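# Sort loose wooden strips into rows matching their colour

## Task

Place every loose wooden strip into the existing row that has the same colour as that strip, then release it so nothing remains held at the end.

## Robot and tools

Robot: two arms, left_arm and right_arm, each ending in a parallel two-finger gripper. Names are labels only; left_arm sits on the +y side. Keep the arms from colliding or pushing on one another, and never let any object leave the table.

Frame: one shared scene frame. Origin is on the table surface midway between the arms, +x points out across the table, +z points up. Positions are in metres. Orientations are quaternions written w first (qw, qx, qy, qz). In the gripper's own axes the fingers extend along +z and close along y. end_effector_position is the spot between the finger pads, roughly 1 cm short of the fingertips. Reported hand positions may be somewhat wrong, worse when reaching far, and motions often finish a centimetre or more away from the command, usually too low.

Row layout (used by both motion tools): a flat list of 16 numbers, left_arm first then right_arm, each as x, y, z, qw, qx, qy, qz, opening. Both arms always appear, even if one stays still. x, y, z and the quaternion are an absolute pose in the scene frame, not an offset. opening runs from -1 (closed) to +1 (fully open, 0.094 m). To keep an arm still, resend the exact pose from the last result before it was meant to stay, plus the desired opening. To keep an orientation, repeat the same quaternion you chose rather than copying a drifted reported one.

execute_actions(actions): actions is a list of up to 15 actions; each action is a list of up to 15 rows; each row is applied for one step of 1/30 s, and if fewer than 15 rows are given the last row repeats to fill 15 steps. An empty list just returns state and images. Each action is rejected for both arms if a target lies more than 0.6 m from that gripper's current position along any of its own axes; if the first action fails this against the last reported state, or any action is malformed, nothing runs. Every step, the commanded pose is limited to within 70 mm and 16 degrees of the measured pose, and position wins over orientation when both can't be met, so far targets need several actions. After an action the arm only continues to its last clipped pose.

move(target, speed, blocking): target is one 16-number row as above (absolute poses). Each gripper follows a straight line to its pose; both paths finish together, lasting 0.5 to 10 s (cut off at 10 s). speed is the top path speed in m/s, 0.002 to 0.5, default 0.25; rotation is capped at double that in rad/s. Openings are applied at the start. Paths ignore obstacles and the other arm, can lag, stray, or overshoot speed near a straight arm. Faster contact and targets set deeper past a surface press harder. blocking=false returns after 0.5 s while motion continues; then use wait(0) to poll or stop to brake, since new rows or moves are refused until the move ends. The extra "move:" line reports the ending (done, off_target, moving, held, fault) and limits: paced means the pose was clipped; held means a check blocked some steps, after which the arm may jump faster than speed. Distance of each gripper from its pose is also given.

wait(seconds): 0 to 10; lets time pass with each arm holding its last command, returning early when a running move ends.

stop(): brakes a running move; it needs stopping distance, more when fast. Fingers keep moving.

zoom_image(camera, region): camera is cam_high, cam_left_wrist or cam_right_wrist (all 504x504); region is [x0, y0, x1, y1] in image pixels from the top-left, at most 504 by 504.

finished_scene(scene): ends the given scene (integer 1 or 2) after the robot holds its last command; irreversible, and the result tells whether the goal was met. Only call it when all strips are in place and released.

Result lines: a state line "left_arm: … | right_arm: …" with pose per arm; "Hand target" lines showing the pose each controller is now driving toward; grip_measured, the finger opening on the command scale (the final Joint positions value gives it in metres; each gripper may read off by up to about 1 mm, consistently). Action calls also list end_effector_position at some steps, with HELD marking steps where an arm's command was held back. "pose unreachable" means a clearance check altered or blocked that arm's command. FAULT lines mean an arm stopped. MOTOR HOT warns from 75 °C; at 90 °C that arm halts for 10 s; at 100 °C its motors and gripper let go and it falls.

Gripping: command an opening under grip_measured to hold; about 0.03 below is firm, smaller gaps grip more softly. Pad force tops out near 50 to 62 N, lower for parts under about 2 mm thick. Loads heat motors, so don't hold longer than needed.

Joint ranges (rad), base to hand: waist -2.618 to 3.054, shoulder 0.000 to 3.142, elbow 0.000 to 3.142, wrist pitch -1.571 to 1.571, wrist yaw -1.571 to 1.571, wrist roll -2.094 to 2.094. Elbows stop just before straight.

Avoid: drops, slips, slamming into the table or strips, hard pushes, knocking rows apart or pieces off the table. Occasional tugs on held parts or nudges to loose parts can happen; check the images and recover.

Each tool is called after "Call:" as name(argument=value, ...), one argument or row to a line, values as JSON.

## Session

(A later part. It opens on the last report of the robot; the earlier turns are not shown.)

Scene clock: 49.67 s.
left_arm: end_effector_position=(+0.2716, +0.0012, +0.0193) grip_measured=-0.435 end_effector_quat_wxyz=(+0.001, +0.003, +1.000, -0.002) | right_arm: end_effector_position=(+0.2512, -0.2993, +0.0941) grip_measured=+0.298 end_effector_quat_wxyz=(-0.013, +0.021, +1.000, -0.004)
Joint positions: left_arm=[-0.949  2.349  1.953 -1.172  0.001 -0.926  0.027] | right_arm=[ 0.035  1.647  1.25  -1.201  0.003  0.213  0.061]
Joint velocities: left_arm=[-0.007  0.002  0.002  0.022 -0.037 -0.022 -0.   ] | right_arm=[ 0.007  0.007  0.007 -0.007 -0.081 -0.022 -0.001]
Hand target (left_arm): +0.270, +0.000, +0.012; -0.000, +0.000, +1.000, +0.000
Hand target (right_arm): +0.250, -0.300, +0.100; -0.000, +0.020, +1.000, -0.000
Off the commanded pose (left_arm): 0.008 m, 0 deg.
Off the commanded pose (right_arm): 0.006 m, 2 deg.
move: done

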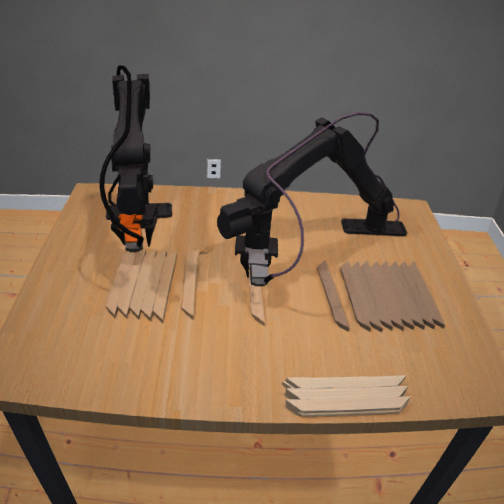

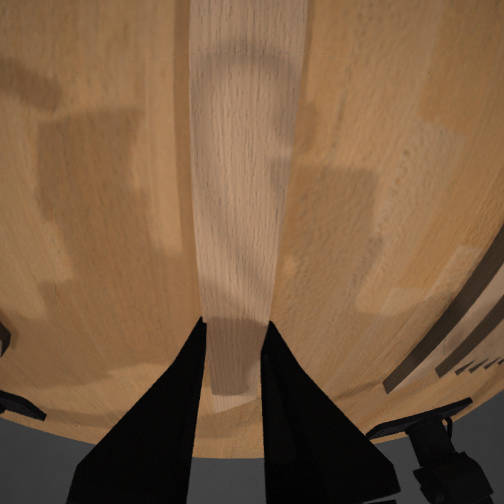

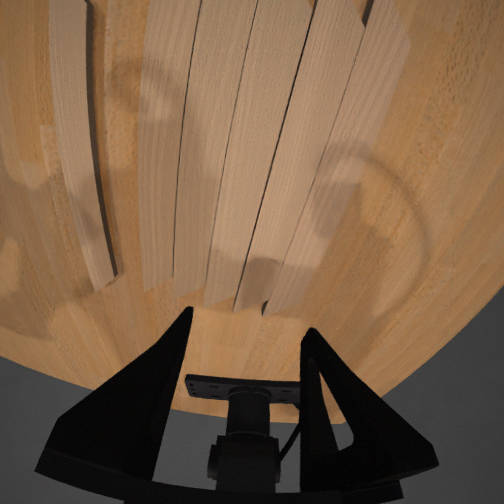

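Call:
move(
  target=[0.27,0.0,0.004,0,0,1,0,-0.55,0.25,-0.3,0.1,0,0.02,1,0,0.3],
  speed=0.05,
)

Call:
move(
  target=[0.27,0.0,0.004,0,0,1,0,0.2,0.25,-0.3,0.1,0,0.02,1,0,0.3],
)

Call:
move(
  target=[0.27,0.0,0.06,0,0,1,0,0.2,0.25,-0.3,0.1,0,0.02,1,0,0.3],
)

Call:
move(
  target=[0.32,0.15,0.018,0,0.707,0.707,0,1,0.28,-0.2,0.1,0,-0.69,0.724,0,1],
  speed=0.4,
)

Call:
move(
  target=[0.32,0.203,0.018,0,0.707,0.707,0,1,0.28,-0.2,0.1,0,-0.69,0.724,0,1],
  speed=0.05,
)

Call:
move(
  target=[0.32,0.195,0.08,0,0.707,0.707,0,1,0.28,-0.2,0.1,0,-0.69,0.724,0,1],
  speed=0.15,
)

Call:
move(
  target=[0.15,0.4,0.15,0,0.707,0.707,0,1,0.3,0.05,0.06,0,-0.69,0.724,0,1],
)

Call:
move(
  target=[0.15,0.4,0.15,0,0.707,0.707,0,1,0.3,0.05,0.008,0,-0.69,0.724,0,1],
  speed=0.1,
)

Scene clock: 51.63 s.
left_arm: end_effector_position=(+0.2731, -0.0008, +0.0152) grip_measured=-0.435 end_effector_quat_wxyz=(+0.004, +0.002, +1.000, -0.007) | right_arm: end_effector_position=(+0.2512, -0.2993, +0.0941) grip_measured=+0.298 end_effector_quat_wxyz=(-0.013, +0.021, +1.000, -0.004)
Joint positions: left_arm=[-0.949  2.349  1.937 -1.143  0.001 -0.927  0.027] | right_arm=[ 0.035  1.647  1.25  -1.201  0.003  0.213  0.061]
Joint velocities: left_arm=[ 0.002  0.007 -0.017 -0.007 -0.007 -0.007  0.001] | right_arm=[-0.017 -0.007 -0.022  0.066  0.022  0.007 -0.   ]
Hand target (left_arm): +0.270, +0.000, +0.004; +0.000, -0.000, +1.000, +0.000
Hand target (right_arm): +0.250, -0.300, +0.100; -0.000, +0.020, +1.000, -0.000
Off the commanded pose (left_arm): 0.012 m, 1 deg.
Off the commanded pose (right_arm): 0.006 m, 2 deg.
move: off_target (left_arm)

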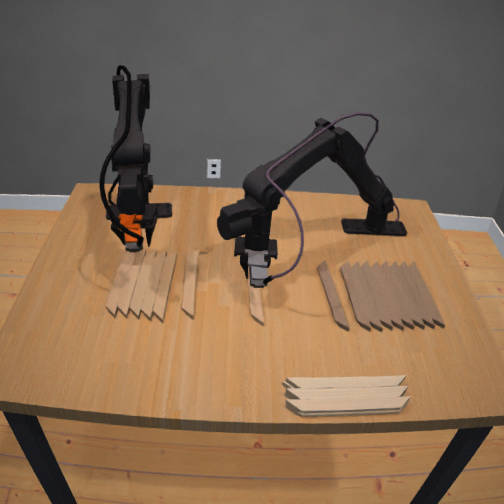

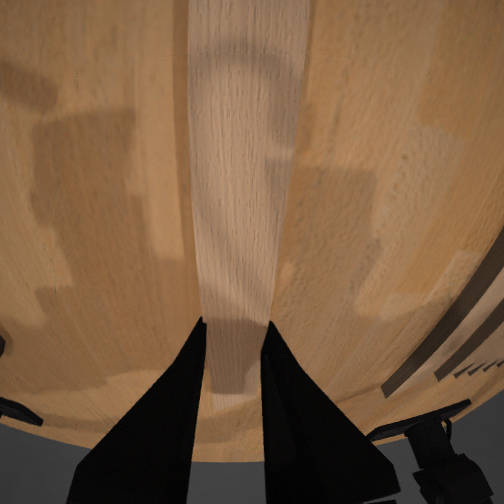

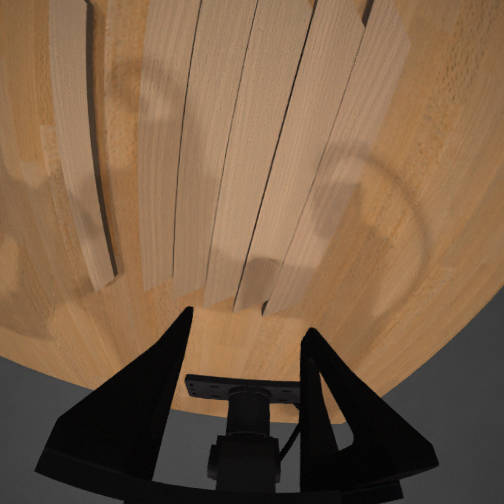

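Scene clock: 52.33 s.
left_arm: end_effector_position=(+0.2731, -0.0009, +0.0152) grip_measured=+0.199 end_effector_quat_wxyz=(+0.004, +0.002, +1.000, -0.007) | right_arm: end_effector_position=(+0.2512, -0.2993, +0.0941) grip_measured=+0.298 end_effector_quat_wxyz=(-0.013, +0.021, +1.000, -0.004)
Joint positions: left_arm=[-0.949  2.349  1.937 -1.143  0.001 -0.927  0.056] | right_arm=[ 0.035  1.647  1.25  -1.201  0.003  0.213  0.061]
Joint velocities: left_arm=[ 0.012  0.007 -0.002  0.051 -0.007  0.037 -0.001] | right_arm=[ 0.012  0.012  0.007  0.081  0.022 -0.007  0.001]
Hand target (left_arm): +0.270, +0.000, +0.004; -0.000, +0.000, +1.000, +0.000
Hand target (right_arm): +0.250, -0.300, +0.100; -0.000, +0.020, +1.000, -0.000
Off the commanded pose (left_arm): 0.012 m, 1 deg.
Off the commanded pose (right_arm): 0.006 m, 2 deg.
move: off_target (left_arm)

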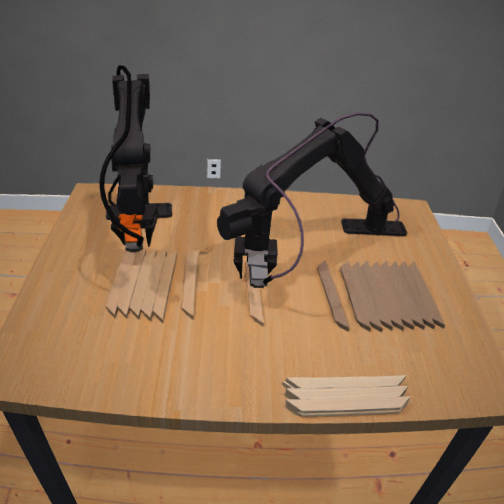

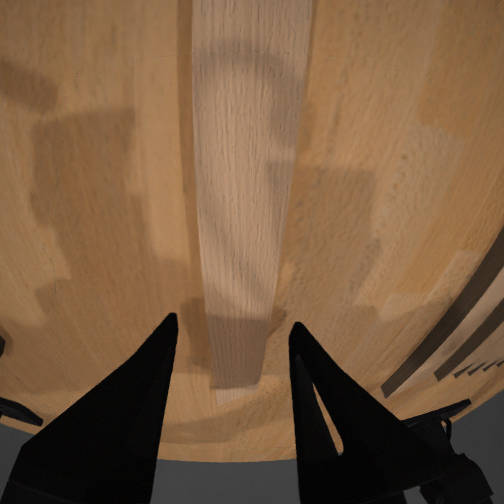

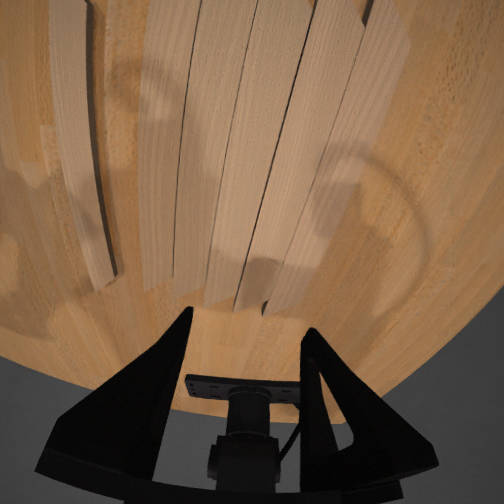

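Scene clock: 53.37 s.
left_arm: end_effector_position=(+0.2699, +0.0033, +0.0481) grip_measured=+0.199 end_effector_quat_wxyz=(-0.006, +0.002, +1.000, +0.007) | right_arm: end_effector_position=(+0.2512, -0.2993, +0.0941) grip_measured=+0.298 end_effector_quat_wxyz=(-0.013, +0.021, +1.000, -0.004)
Joint positions: left_arm=[-0.949  2.349  2.068 -1.309  0.001 -0.927  0.056] | right_arm=[ 0.035  1.647  1.25  -1.201  0.003  0.213  0.061]
Joint velocities: left_arm=[-0.012 -0.002 -0.012 -0.007 -0.007 -0.007  0.   ] | right_arm=[ 0.012 -0.012 -0.017  0.022 -0.022 -0.022 -0.002]
Hand target (left_arm): +0.270, -0.000, +0.060; +0.000, +0.000, +1.000, -0.000
Hand target (right_arm): +0.250, -0.300, +0.100; -0.000, +0.020, +1.000, -0.000
Off the commanded pose (left_arm): 0.012 m, 1 deg.
Off the commanded pose (right_arm): 0.006 m, 2 deg.
move: off_target (left_arm)

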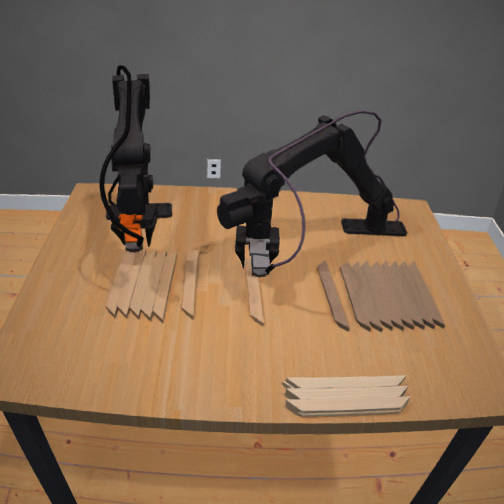

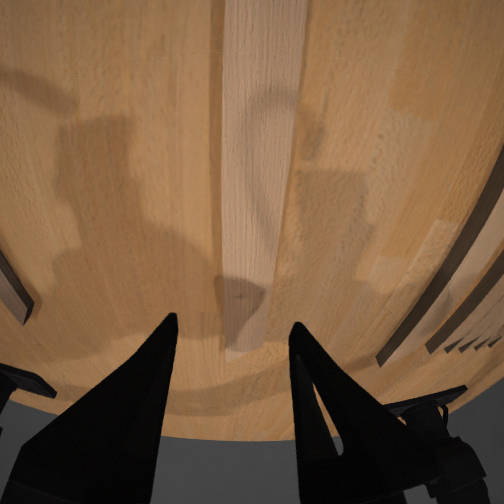

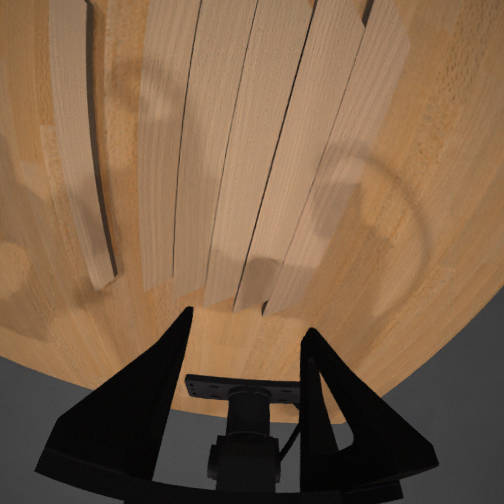

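Scene clock: 56.07 s.
left_arm: end_effector_position=(+0.3156, +0.1503, +0.0140) grip_measured=+1.000 end_effector_quat_wxyz=(-0.015, +0.705, +0.709, +0.001) | right_arm: end_effector_position=(+0.2782, -0.2049, +0.0961) grip_measured=+1.000 end_effector_quat_wxyz=(-0.001, -0.684, +0.729, -0.003)
Joint positions: left_arm=[-0.622  2.096  1.513 -1.017 -0.007  0.962  0.094] | right_arm=[ 0.303  1.825  1.468 -1.212  0.006 -1.068  0.094]
Joint velocities: left_arm=[-0.007 -0.002  0.002 -0.022  0.007  0.007  0.   ] | right_arm=[-0.007  0.007  0.002  0.037 -0.066 -0.022  0.   ]
Hand target (left_arm): +0.316, +0.151, +0.019; -0.001, +0.707, +0.707, -0.003
Hand target (right_arm): +0.281, -0.200, +0.100; -0.002, +0.690, -0.724, +0.003
Off the commanded pose (left_arm): 0.006 m, 2 deg.
Off the commanded pose (right_arm): 0.006 m, 1 deg.
move: done

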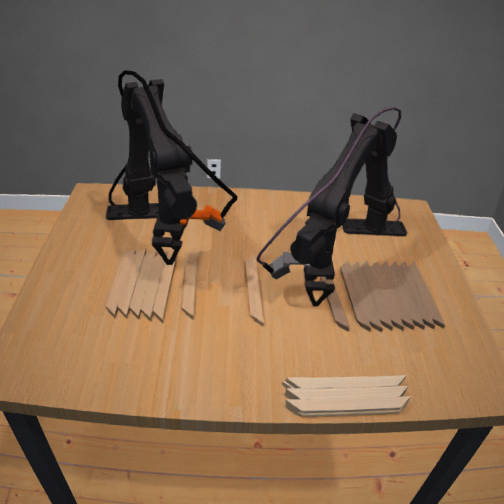

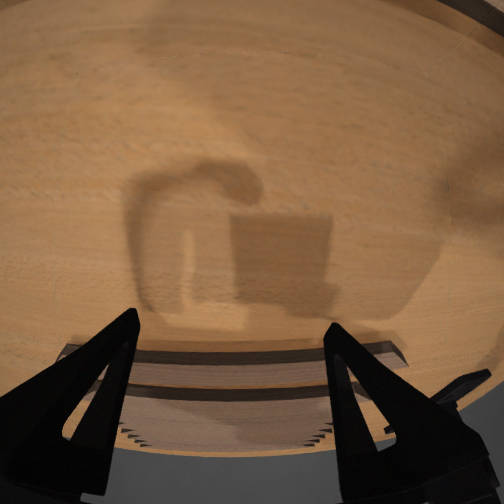

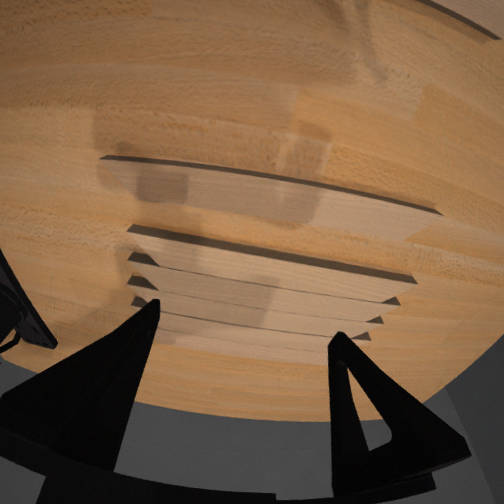

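Scene clock: 57.47 s.
left_arm: end_effector_position=(+0.3188, +0.1991, +0.0149) grip_measured=+1.000 end_effector_quat_wxyz=(-0.009, +0.705, +0.709, -0.002) | right_arm: end_effector_position=(+0.2770, -0.2054, +0.0961) grip_measured=+1.000 end_effector_quat_wxyz=(-0.003, -0.685, +0.728, -0.002)
Joint positions: left_arm=[-0.502  2.006  1.381 -0.964 -0.002  1.08   0.094] | right_arm=[ 0.303  1.825  1.468 -1.218  0.006 -1.071  0.094]
Joint velocities: left_arm=[ 0.002 -0.012 -0.007 -0.007 -0.037 -0.007  0.   ] | right_arm=[-0.012 -0.002 -0.017  0.007 -0.037 -0.037  0.   ]
Hand target (left_arm): +0.319, +0.203, +0.018; -0.001, +0.707, +0.707, -0.001
Hand target (right_arm): +0.280, -0.200, +0.100; -0.000, +0.690, -0.724, +0.000
Off the commanded pose (left_arm): 0.005 m, 1 deg.
Off the commanded pose (right_arm): 0.007 m, 1 deg.
move: done

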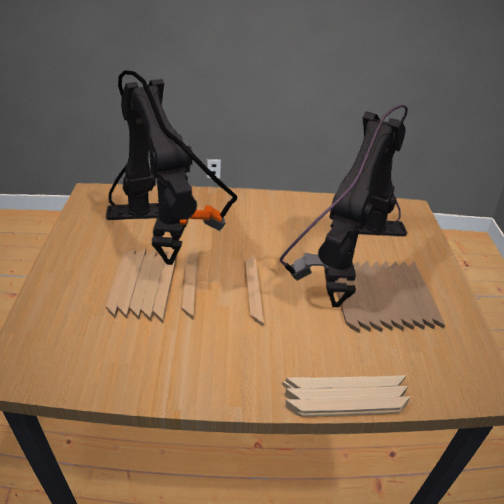

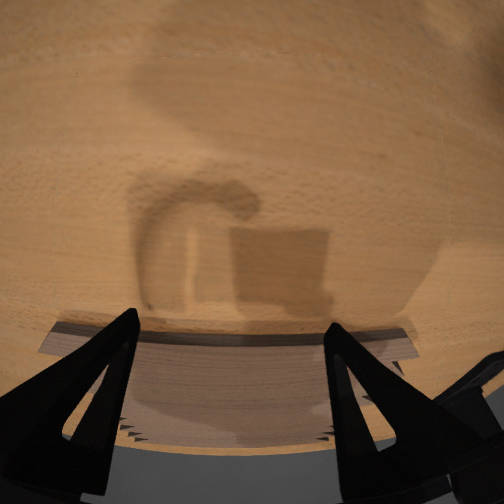

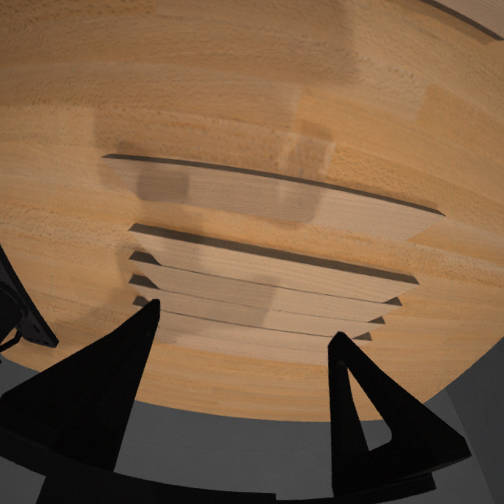

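Scene clock: 58.53 s.
left_arm: end_effector_position=(+0.3200, +0.1985, +0.0692) grip_measured=+1.000 end_effector_quat_wxyz=(-0.008, +0.705, +0.709, -0.002) | right_arm: end_effector_position=(+0.2770, -0.2054, +0.0961) grip_measured=+1.000 end_effector_quat_wxyz=(-0.003, -0.685, +0.728, -0.002)
Joint positions: left_arm=[-0.502  1.951  1.527 -1.163 -0.002  1.08   0.094] | right_arm=[ 0.303  1.825  1.468 -1.218  0.006 -1.071  0.094]
Joint velocities: left_arm=[-0.022  0.002  0.012 -0.037  0.007  0.051  0.   ] | right_arm=[ 0.007 -0.002  0.002 -0.022  0.066  0.051  0.   ]
Hand target (left_arm): +0.321, +0.194, +0.080; +0.000, +0.707, +0.707, +0.000
Hand target (right_arm): +0.280, -0.200, +0.100; -0.000, +0.690, -0.724, +0.000
Off the commanded pose (left_arm): 0.011 m, 1 deg.
Off the commanded pose (right_arm): 0.007 m, 1 deg.
move: off_target (left_arm)

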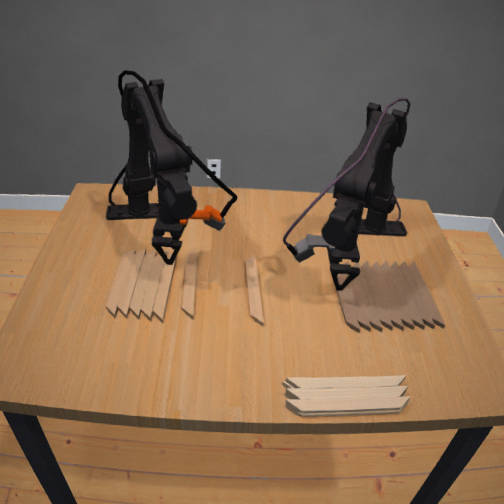

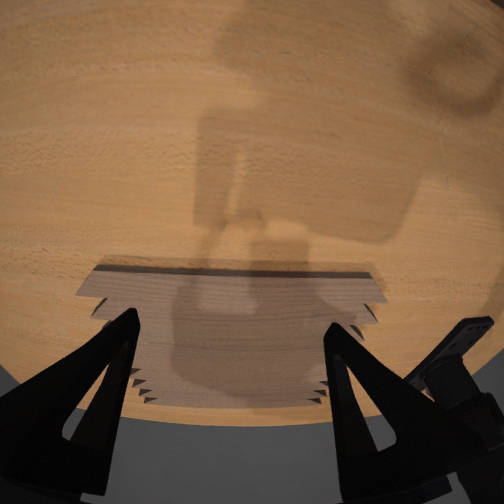

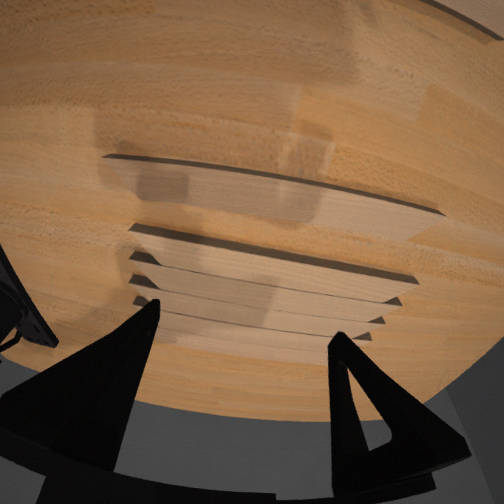

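Scene clock: 60.43 s.
left_arm: end_effector_position=(+0.1568, +0.3992, +0.1520) grip_measured=+1.000 end_effector_quat_wxyz=(+0.000, +0.706, +0.708, +0.004) | right_arm: end_effector_position=(+0.2981, +0.0480, +0.0495) grip_measured=+1.000 end_effector_quat_wxyz=(+0.020, -0.693, +0.721, -0.003)
Joint positions: left_arm=[ 0.18   1.143  1.069 -1.488 -0.005  1.766  0.094] | right_arm=[ 0.75   2.712  2.75  -1.569  0.011 -0.647  0.094]
Joint velocities: left_arm=[-0.002 -0.002 -0.002 -0.066 -0.081  0.066  0.   ] | right_arm=[-0.012 -0.007 -0.012 -0.11  -0.007 -0.037  0.   ]
Hand target (left_arm): +0.148, +0.396, +0.152; +0.002, +0.707, +0.707, -0.007
Hand target (right_arm): +0.300, +0.050, +0.059; -0.031, +0.689, -0.724, -0.001
Off the commanded pose (left_arm): 0.007 m, 1 deg.
Off the commanded pose (right_arm): 0.011 m, 2 deg.
joint sent to its limit (right arm) — the command would take joint 4 (wrist pitch) past its lower limit, so that joint was sent only as far as its limit.
move: off_target (right_arm)

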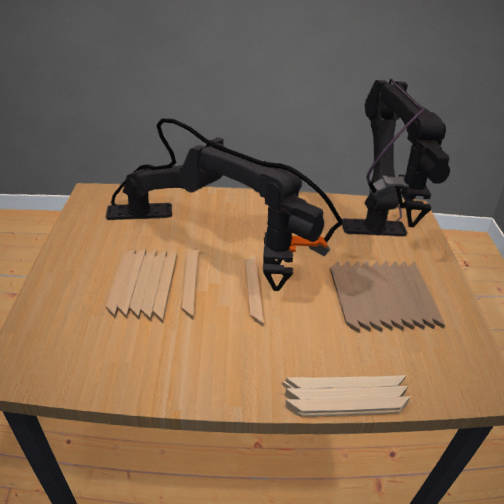

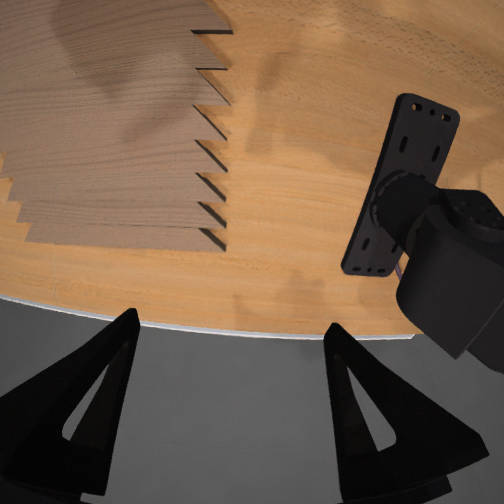

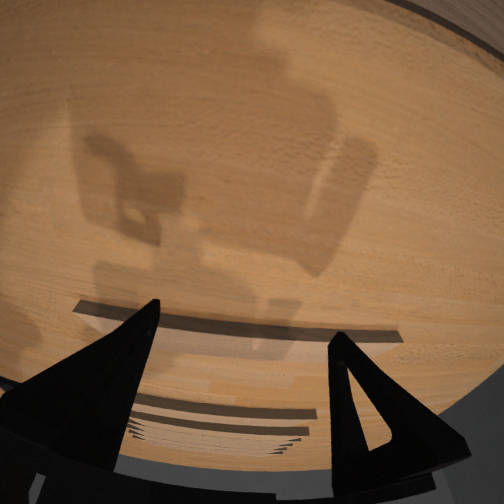

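Scene clock: 61.20 s.
left_arm: end_effector_position=(+0.1566, +0.4004, +0.1520) grip_measured=+1.000 end_effector_quat_wxyz=(-0.000, +0.707, +0.707, +0.005) | right_arm: end_effector_position=(+0.2976, +0.0484, +0.0137) grip_measured=+1.000 end_effector_quat_wxyz=(-0.002, -0.693, +0.721, -0.006)
Joint positions: left_arm=[ 0.187  1.143  1.069 -1.488 -0.005  1.775  0.094] | right_arm=[ 0.751  2.764  2.708 -1.52   0.011 -0.646  0.094]
Joint velocities: left_arm=[-0.017  0.002  0.002  0.022  0.037 -0.066  0.   ] | right_arm=[ 0.012 -0.017 -0.012 -0.022 -0.037 -0.007  0.   ]
Hand target (left_arm): +0.150, +0.400, +0.150; +0.000, +0.707, +0.707, -0.000
Hand target (right_arm): +0.300, +0.050, +0.008; +0.000, +0.690, -0.724, +0.000
Off the commanded pose (left_arm): 0.007 m, 1 deg.
Off the commanded pose (right_arm): 0.006 m, 1 deg.
move: done

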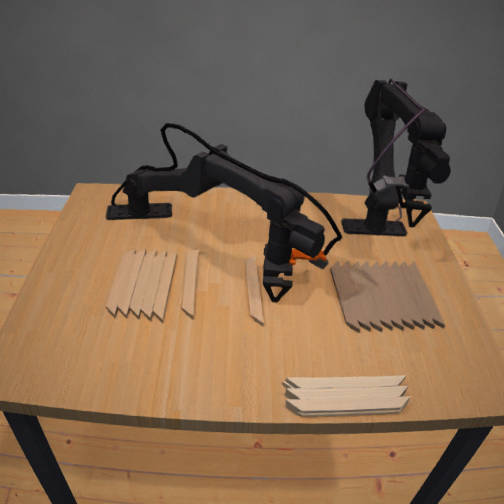

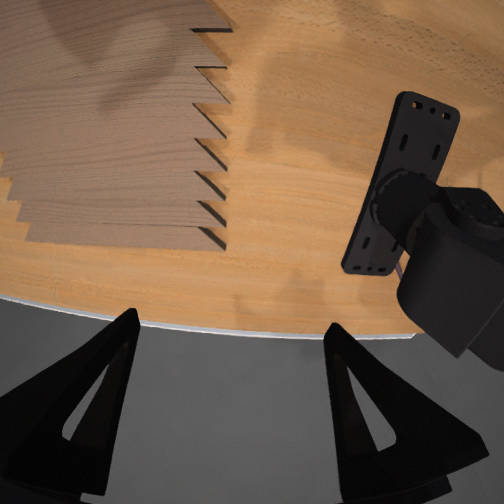

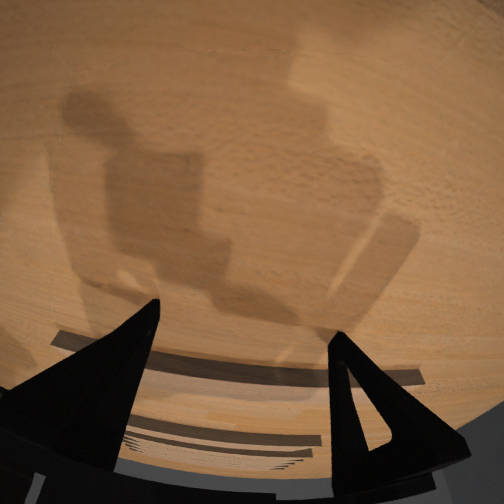

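Row edge ≈ -0.197; final ee ≈ -0.133.

Call:
move(
  target=[0.15,0.4,0.15,0,0.707,0.707,0,1,0.308,-0.133,0.022,0,-0.68,0.733,0,1],
  speed=0.08,
)

Call:
move(
  target=[0.15,0.4,0.15,0,0.707,0.707,0,1,0.3,-0.11,0.1,0,-0.68,0.733,0,1],
  speed=0.15,
)

Scene clock: 64.40 s.
left_arm: end_effector_position=(+0.1565, +0.4005, +0.1520) grip_measured=+1.000 end_effector_quat_wxyz=(-0.000, +0.707, +0.707, +0.005) | right_arm: end_effector_position=(+0.3066, -0.1312, +0.0129) grip_measured=+1.000 end_effector_quat_wxyz=(-0.014, -0.680, +0.733, -0.001)
Joint positions: left_arm=[ 0.187  1.143  1.069 -1.488 -0.006  1.776  0.094] | right_arm=[ 0.441  2.152  1.597 -1.044  0.006 -0.919  0.094]
Joint velocities: left_arm=[-0.012  0.017  0.002 -0.037 -0.066  0.037  0.   ] | right_arm=[-0.007  0.002  0.002  0.081 -0.007 -0.022  0.   ]
Hand target (left_arm): +0.150, +0.400, +0.150; -0.000, +0.707, +0.707, -0.000
Hand target (right_arm): +0.307, -0.133, +0.022; +0.003, +0.680, -0.733, -0.002
Off the commanded pose (left_arm): 0.007 m, 1 deg.
Off the commanded pose (right_arm): 0.009 m, 2 deg.
move: done

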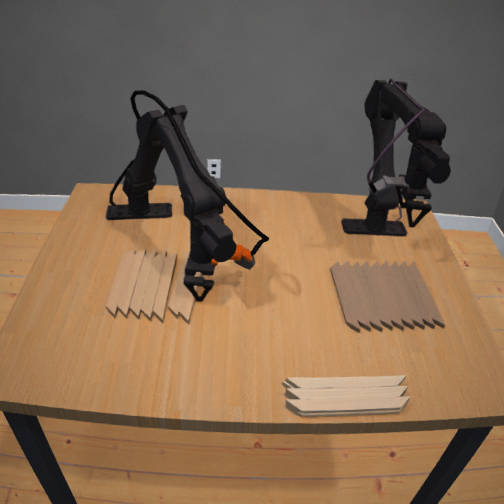

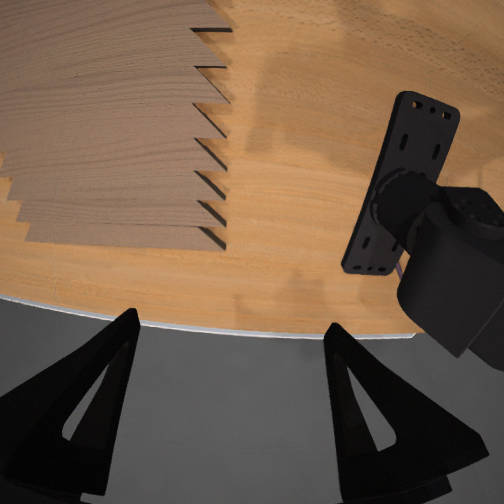

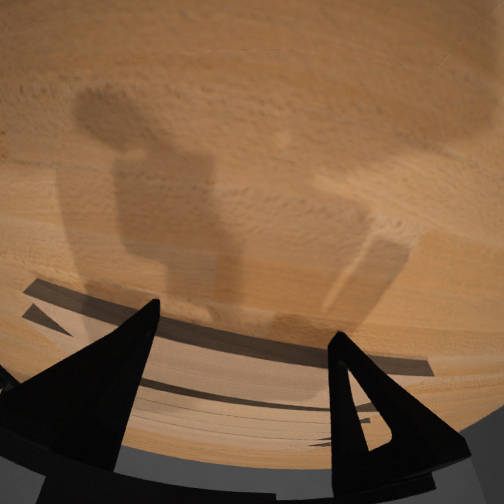

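Scene clock: 65.63 s.
left_arm: end_effector_position=(+0.1565, +0.4007, +0.1520) grip_measured=+1.000 end_effector_quat_wxyz=(-0.001, +0.707, +0.707, +0.005) | right_arm: end_effector_position=(+0.2999, -0.1155, +0.0839) grip_measured=+1.000 end_effector_quat_wxyz=(-0.018, -0.679, +0.734, -0.001)
Joint positions: left_arm=[ 0.187  1.143  1.069 -1.488 -0.007  1.776  0.094] | right_arm=[ 0.483  2.12   1.834 -1.32   0.006 -0.875  0.094]
Joint velocities: left_arm=[-0.002  0.012 -0.017 -0.022 -0.007  0.007  0.   ] | right_arm=[-0.002  0.007  0.022  0.007  0.066  0.007  0.   ]
Hand target (left_arm): +0.150, +0.400, +0.150; -0.000, +0.707, +0.707, -0.000
Hand target (right_arm): +0.300, -0.110, +0.100; -0.001, +0.680, -0.733, +0.000
Off the commanded pose (left_arm): 0.007 m, 1 deg.
Off the commanded pose (right_arm): 0.017 m, 2 deg.
move: off_target (right_arm)

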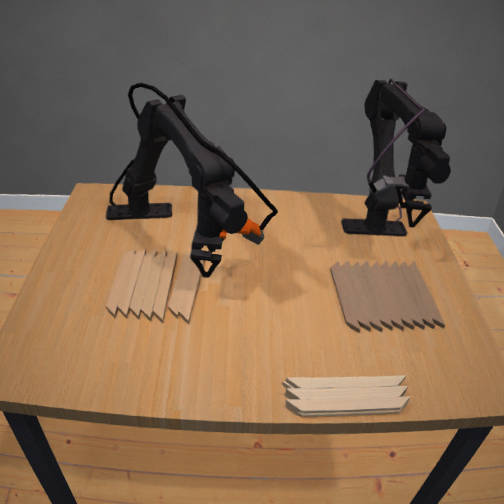

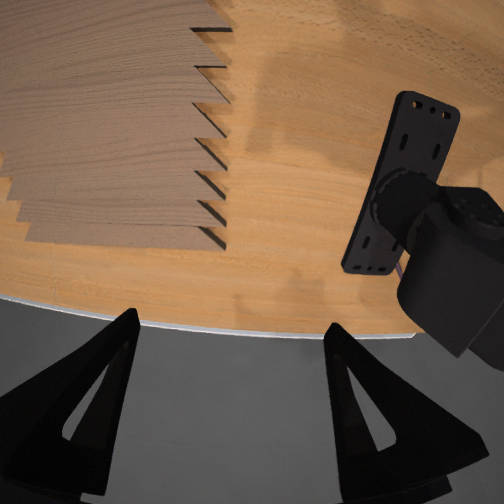

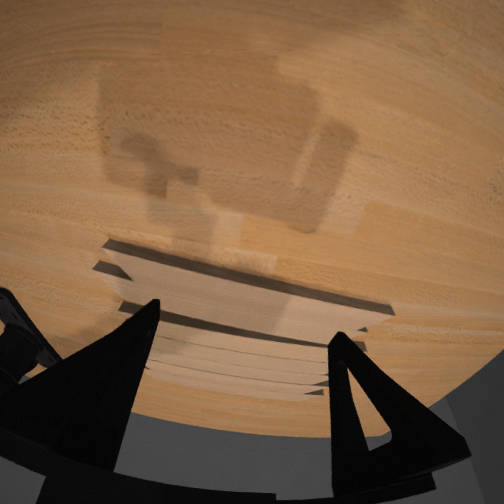

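Tighten.

Call:
move(
  target=[0.15,0.4,0.15,0,0.707,0.707,0,1,0.29,-0.105,0.012,0,-0.7,0.714,0,1],
  speed=0.1,
)

Call:
move(
  target=[0.15,0.4,0.15,0,0.707,0.707,0,1,0.3,-0.143,0.02,0,-0.7,0.714,0,1],
  speed=0.05,
)

Call:
move(
  target=[0.15,0.4,0.15,0,0.707,0.707,0,1,0.3,-0.11,0.1,0,-0.7,0.714,0,1],
  speed=0.15,
)

Scene clock: 67.50 s.
left_arm: end_effector_position=(+0.1565, +0.4007, +0.1520) grip_measured=+1.000 end_effector_quat_wxyz=(-0.001, +0.707, +0.707, +0.005) | right_arm: end_effector_position=(+0.2914, -0.1100, +0.0143) grip_measured=+1.000 end_effector_quat_wxyz=(-0.003, -0.694, +0.720, -0.003)
Joint positions: left_arm=[ 0.187  1.143  1.069 -1.488 -0.007  1.776  0.094] | right_arm=[ 0.506  2.129  1.566 -1.014  0.006 -0.893  0.094]
Joint velocities: left_arm=[ 0.007 -0.002 -0.007 -0.007  0.051  0.022  0.   ] | right_arm=[-0.022 -0.027 -0.002  0.037 -0.022 -0.051  0.   ]
Hand target (left_arm): +0.150, +0.400, +0.150; -0.000, +0.707, +0.707, -0.000
Hand target (right_arm): +0.290, -0.105, +0.012; +0.000, +0.700, -0.714, +0.000
Off the commanded pose (left_arm): 0.007 m, 1 deg.
Off the commanded pose (right_arm): 0.006 m, 1 deg.
move: done

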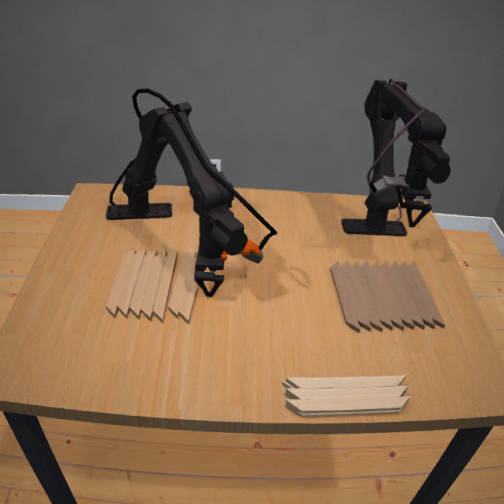

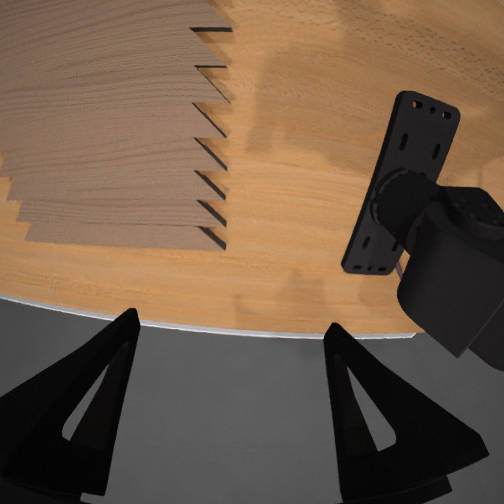

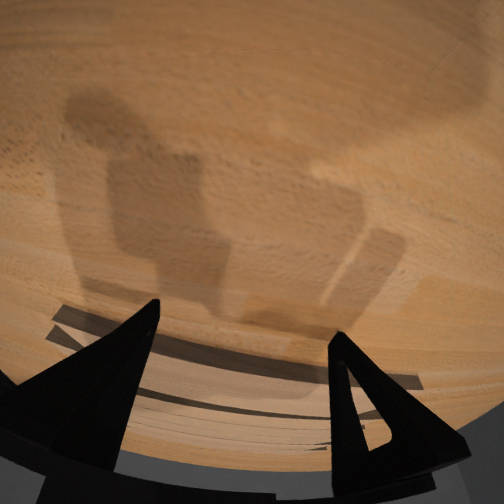

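Scene clock: 68.50 s.
left_arm: end_effector_position=(+0.1565, +0.4008, +0.1520) grip_measured=+1.000 end_effector_quat_wxyz=(-0.001, +0.707, +0.707, +0.005) | right_arm: end_effector_position=(+0.2985, -0.1374, +0.0123) grip_measured=+1.000 end_effector_quat_wxyz=(-0.008, -0.701, +0.713, +0.003)
Joint positions: left_arm=[ 0.187  1.143  1.069 -1.488 -0.008  1.776  0.094] | right_arm=[ 0.435  2.105  1.52  -1.003 -0.003 -0.983  0.094]
Joint velocities: left_arm=[ 0.002  0.002 -0.002 -0.037 -0.037  0.037  0.   ] | right_arm=[ 0.017 -0.007 -0.012  0.037  0.051 -0.022  0.   ]
Hand target (left_arm): +0.150, +0.400, +0.150; -0.000, +0.707, +0.707, -0.000
Hand target (right_arm): +0.300, -0.143, +0.020; +0.001, +0.700, -0.714, -0.000
Off the commanded pose (left_arm): 0.007 m, 1 deg.
Off the commanded pose (right_arm): 0.010 m, 1 deg.
move: done

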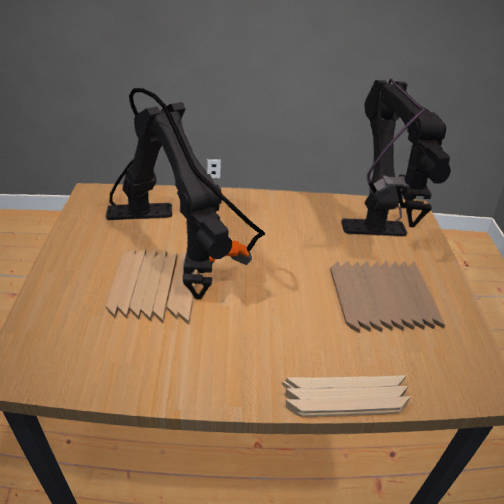

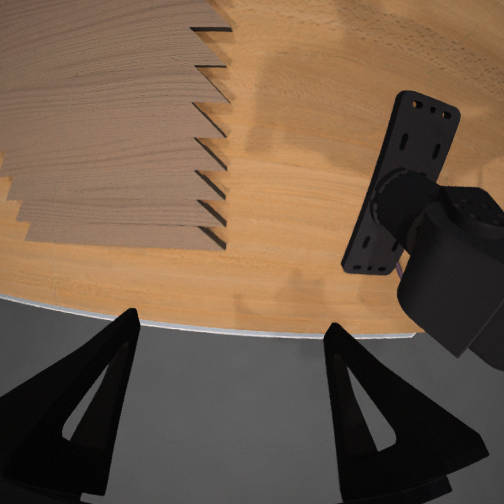

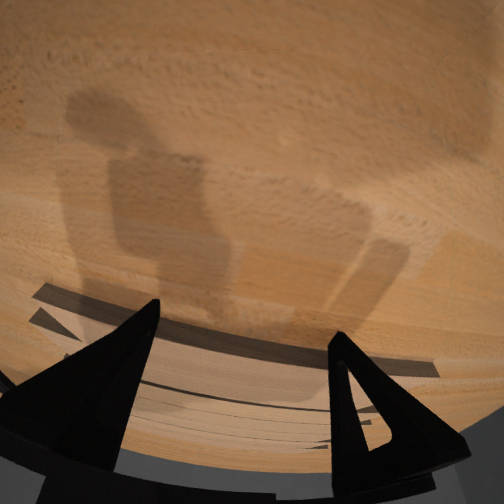

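Scene clock: 69.77 s.
left_arm: end_effector_position=(+0.1565, +0.4009, +0.1520) grip_measured=+1.000 end_effector_quat_wxyz=(-0.001, +0.707, +0.707, +0.005) | right_arm: end_effector_position=(+0.2994, -0.1143, +0.0896) grip_measured=+1.000 end_effector_quat_wxyz=(-0.010, -0.699, +0.715, +0.002)
Joint positions: left_arm=[ 0.187  1.143  1.069 -1.488 -0.008  1.776  0.094] | right_arm=[ 0.483  2.105  1.834 -1.32  -0.001 -0.93   0.094]
Joint velocities: left_arm=[-0.002 -0.002 -0.022  0.022  0.022  0.11   0.   ] | right_arm=[-0.012  0.002 -0.012 -0.022  0.007  0.037  0.   ]
Hand target (left_arm): +0.150, +0.400, +0.150; -0.000, +0.707, +0.707, -0.000
Hand target (right_arm): +0.300, -0.110, +0.100; -0.001, +0.700, -0.714, +0.000
Off the commanded pose (left_arm): 0.007 m, 1 deg.
Off the commanded pose (right_arm): 0.011 m, 1 deg.
move: off_target (right_arm)

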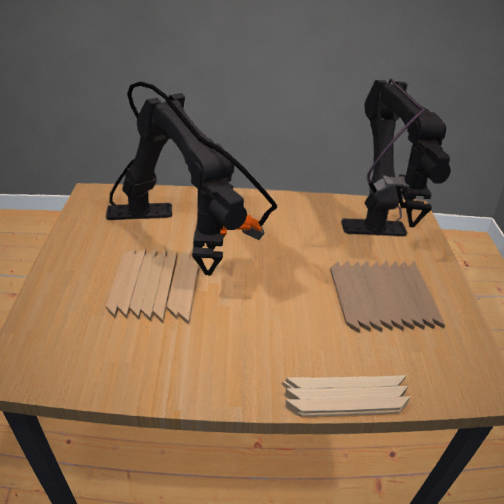

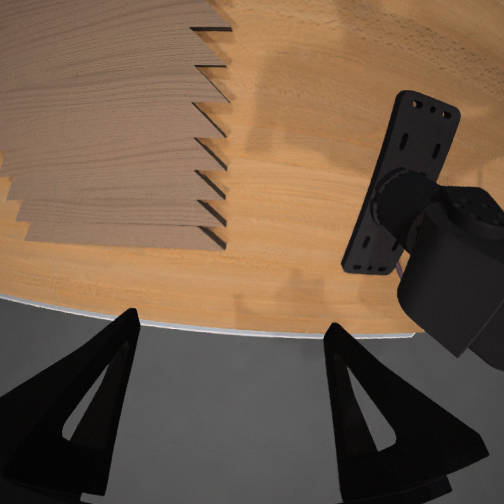

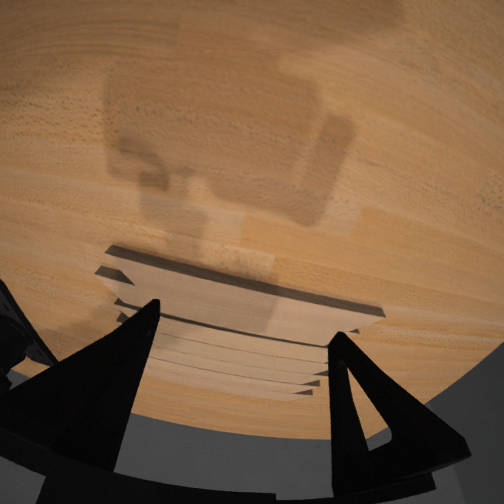

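Call:
finished_scene(
  scene=1,
)

The scene is finished: the task was done.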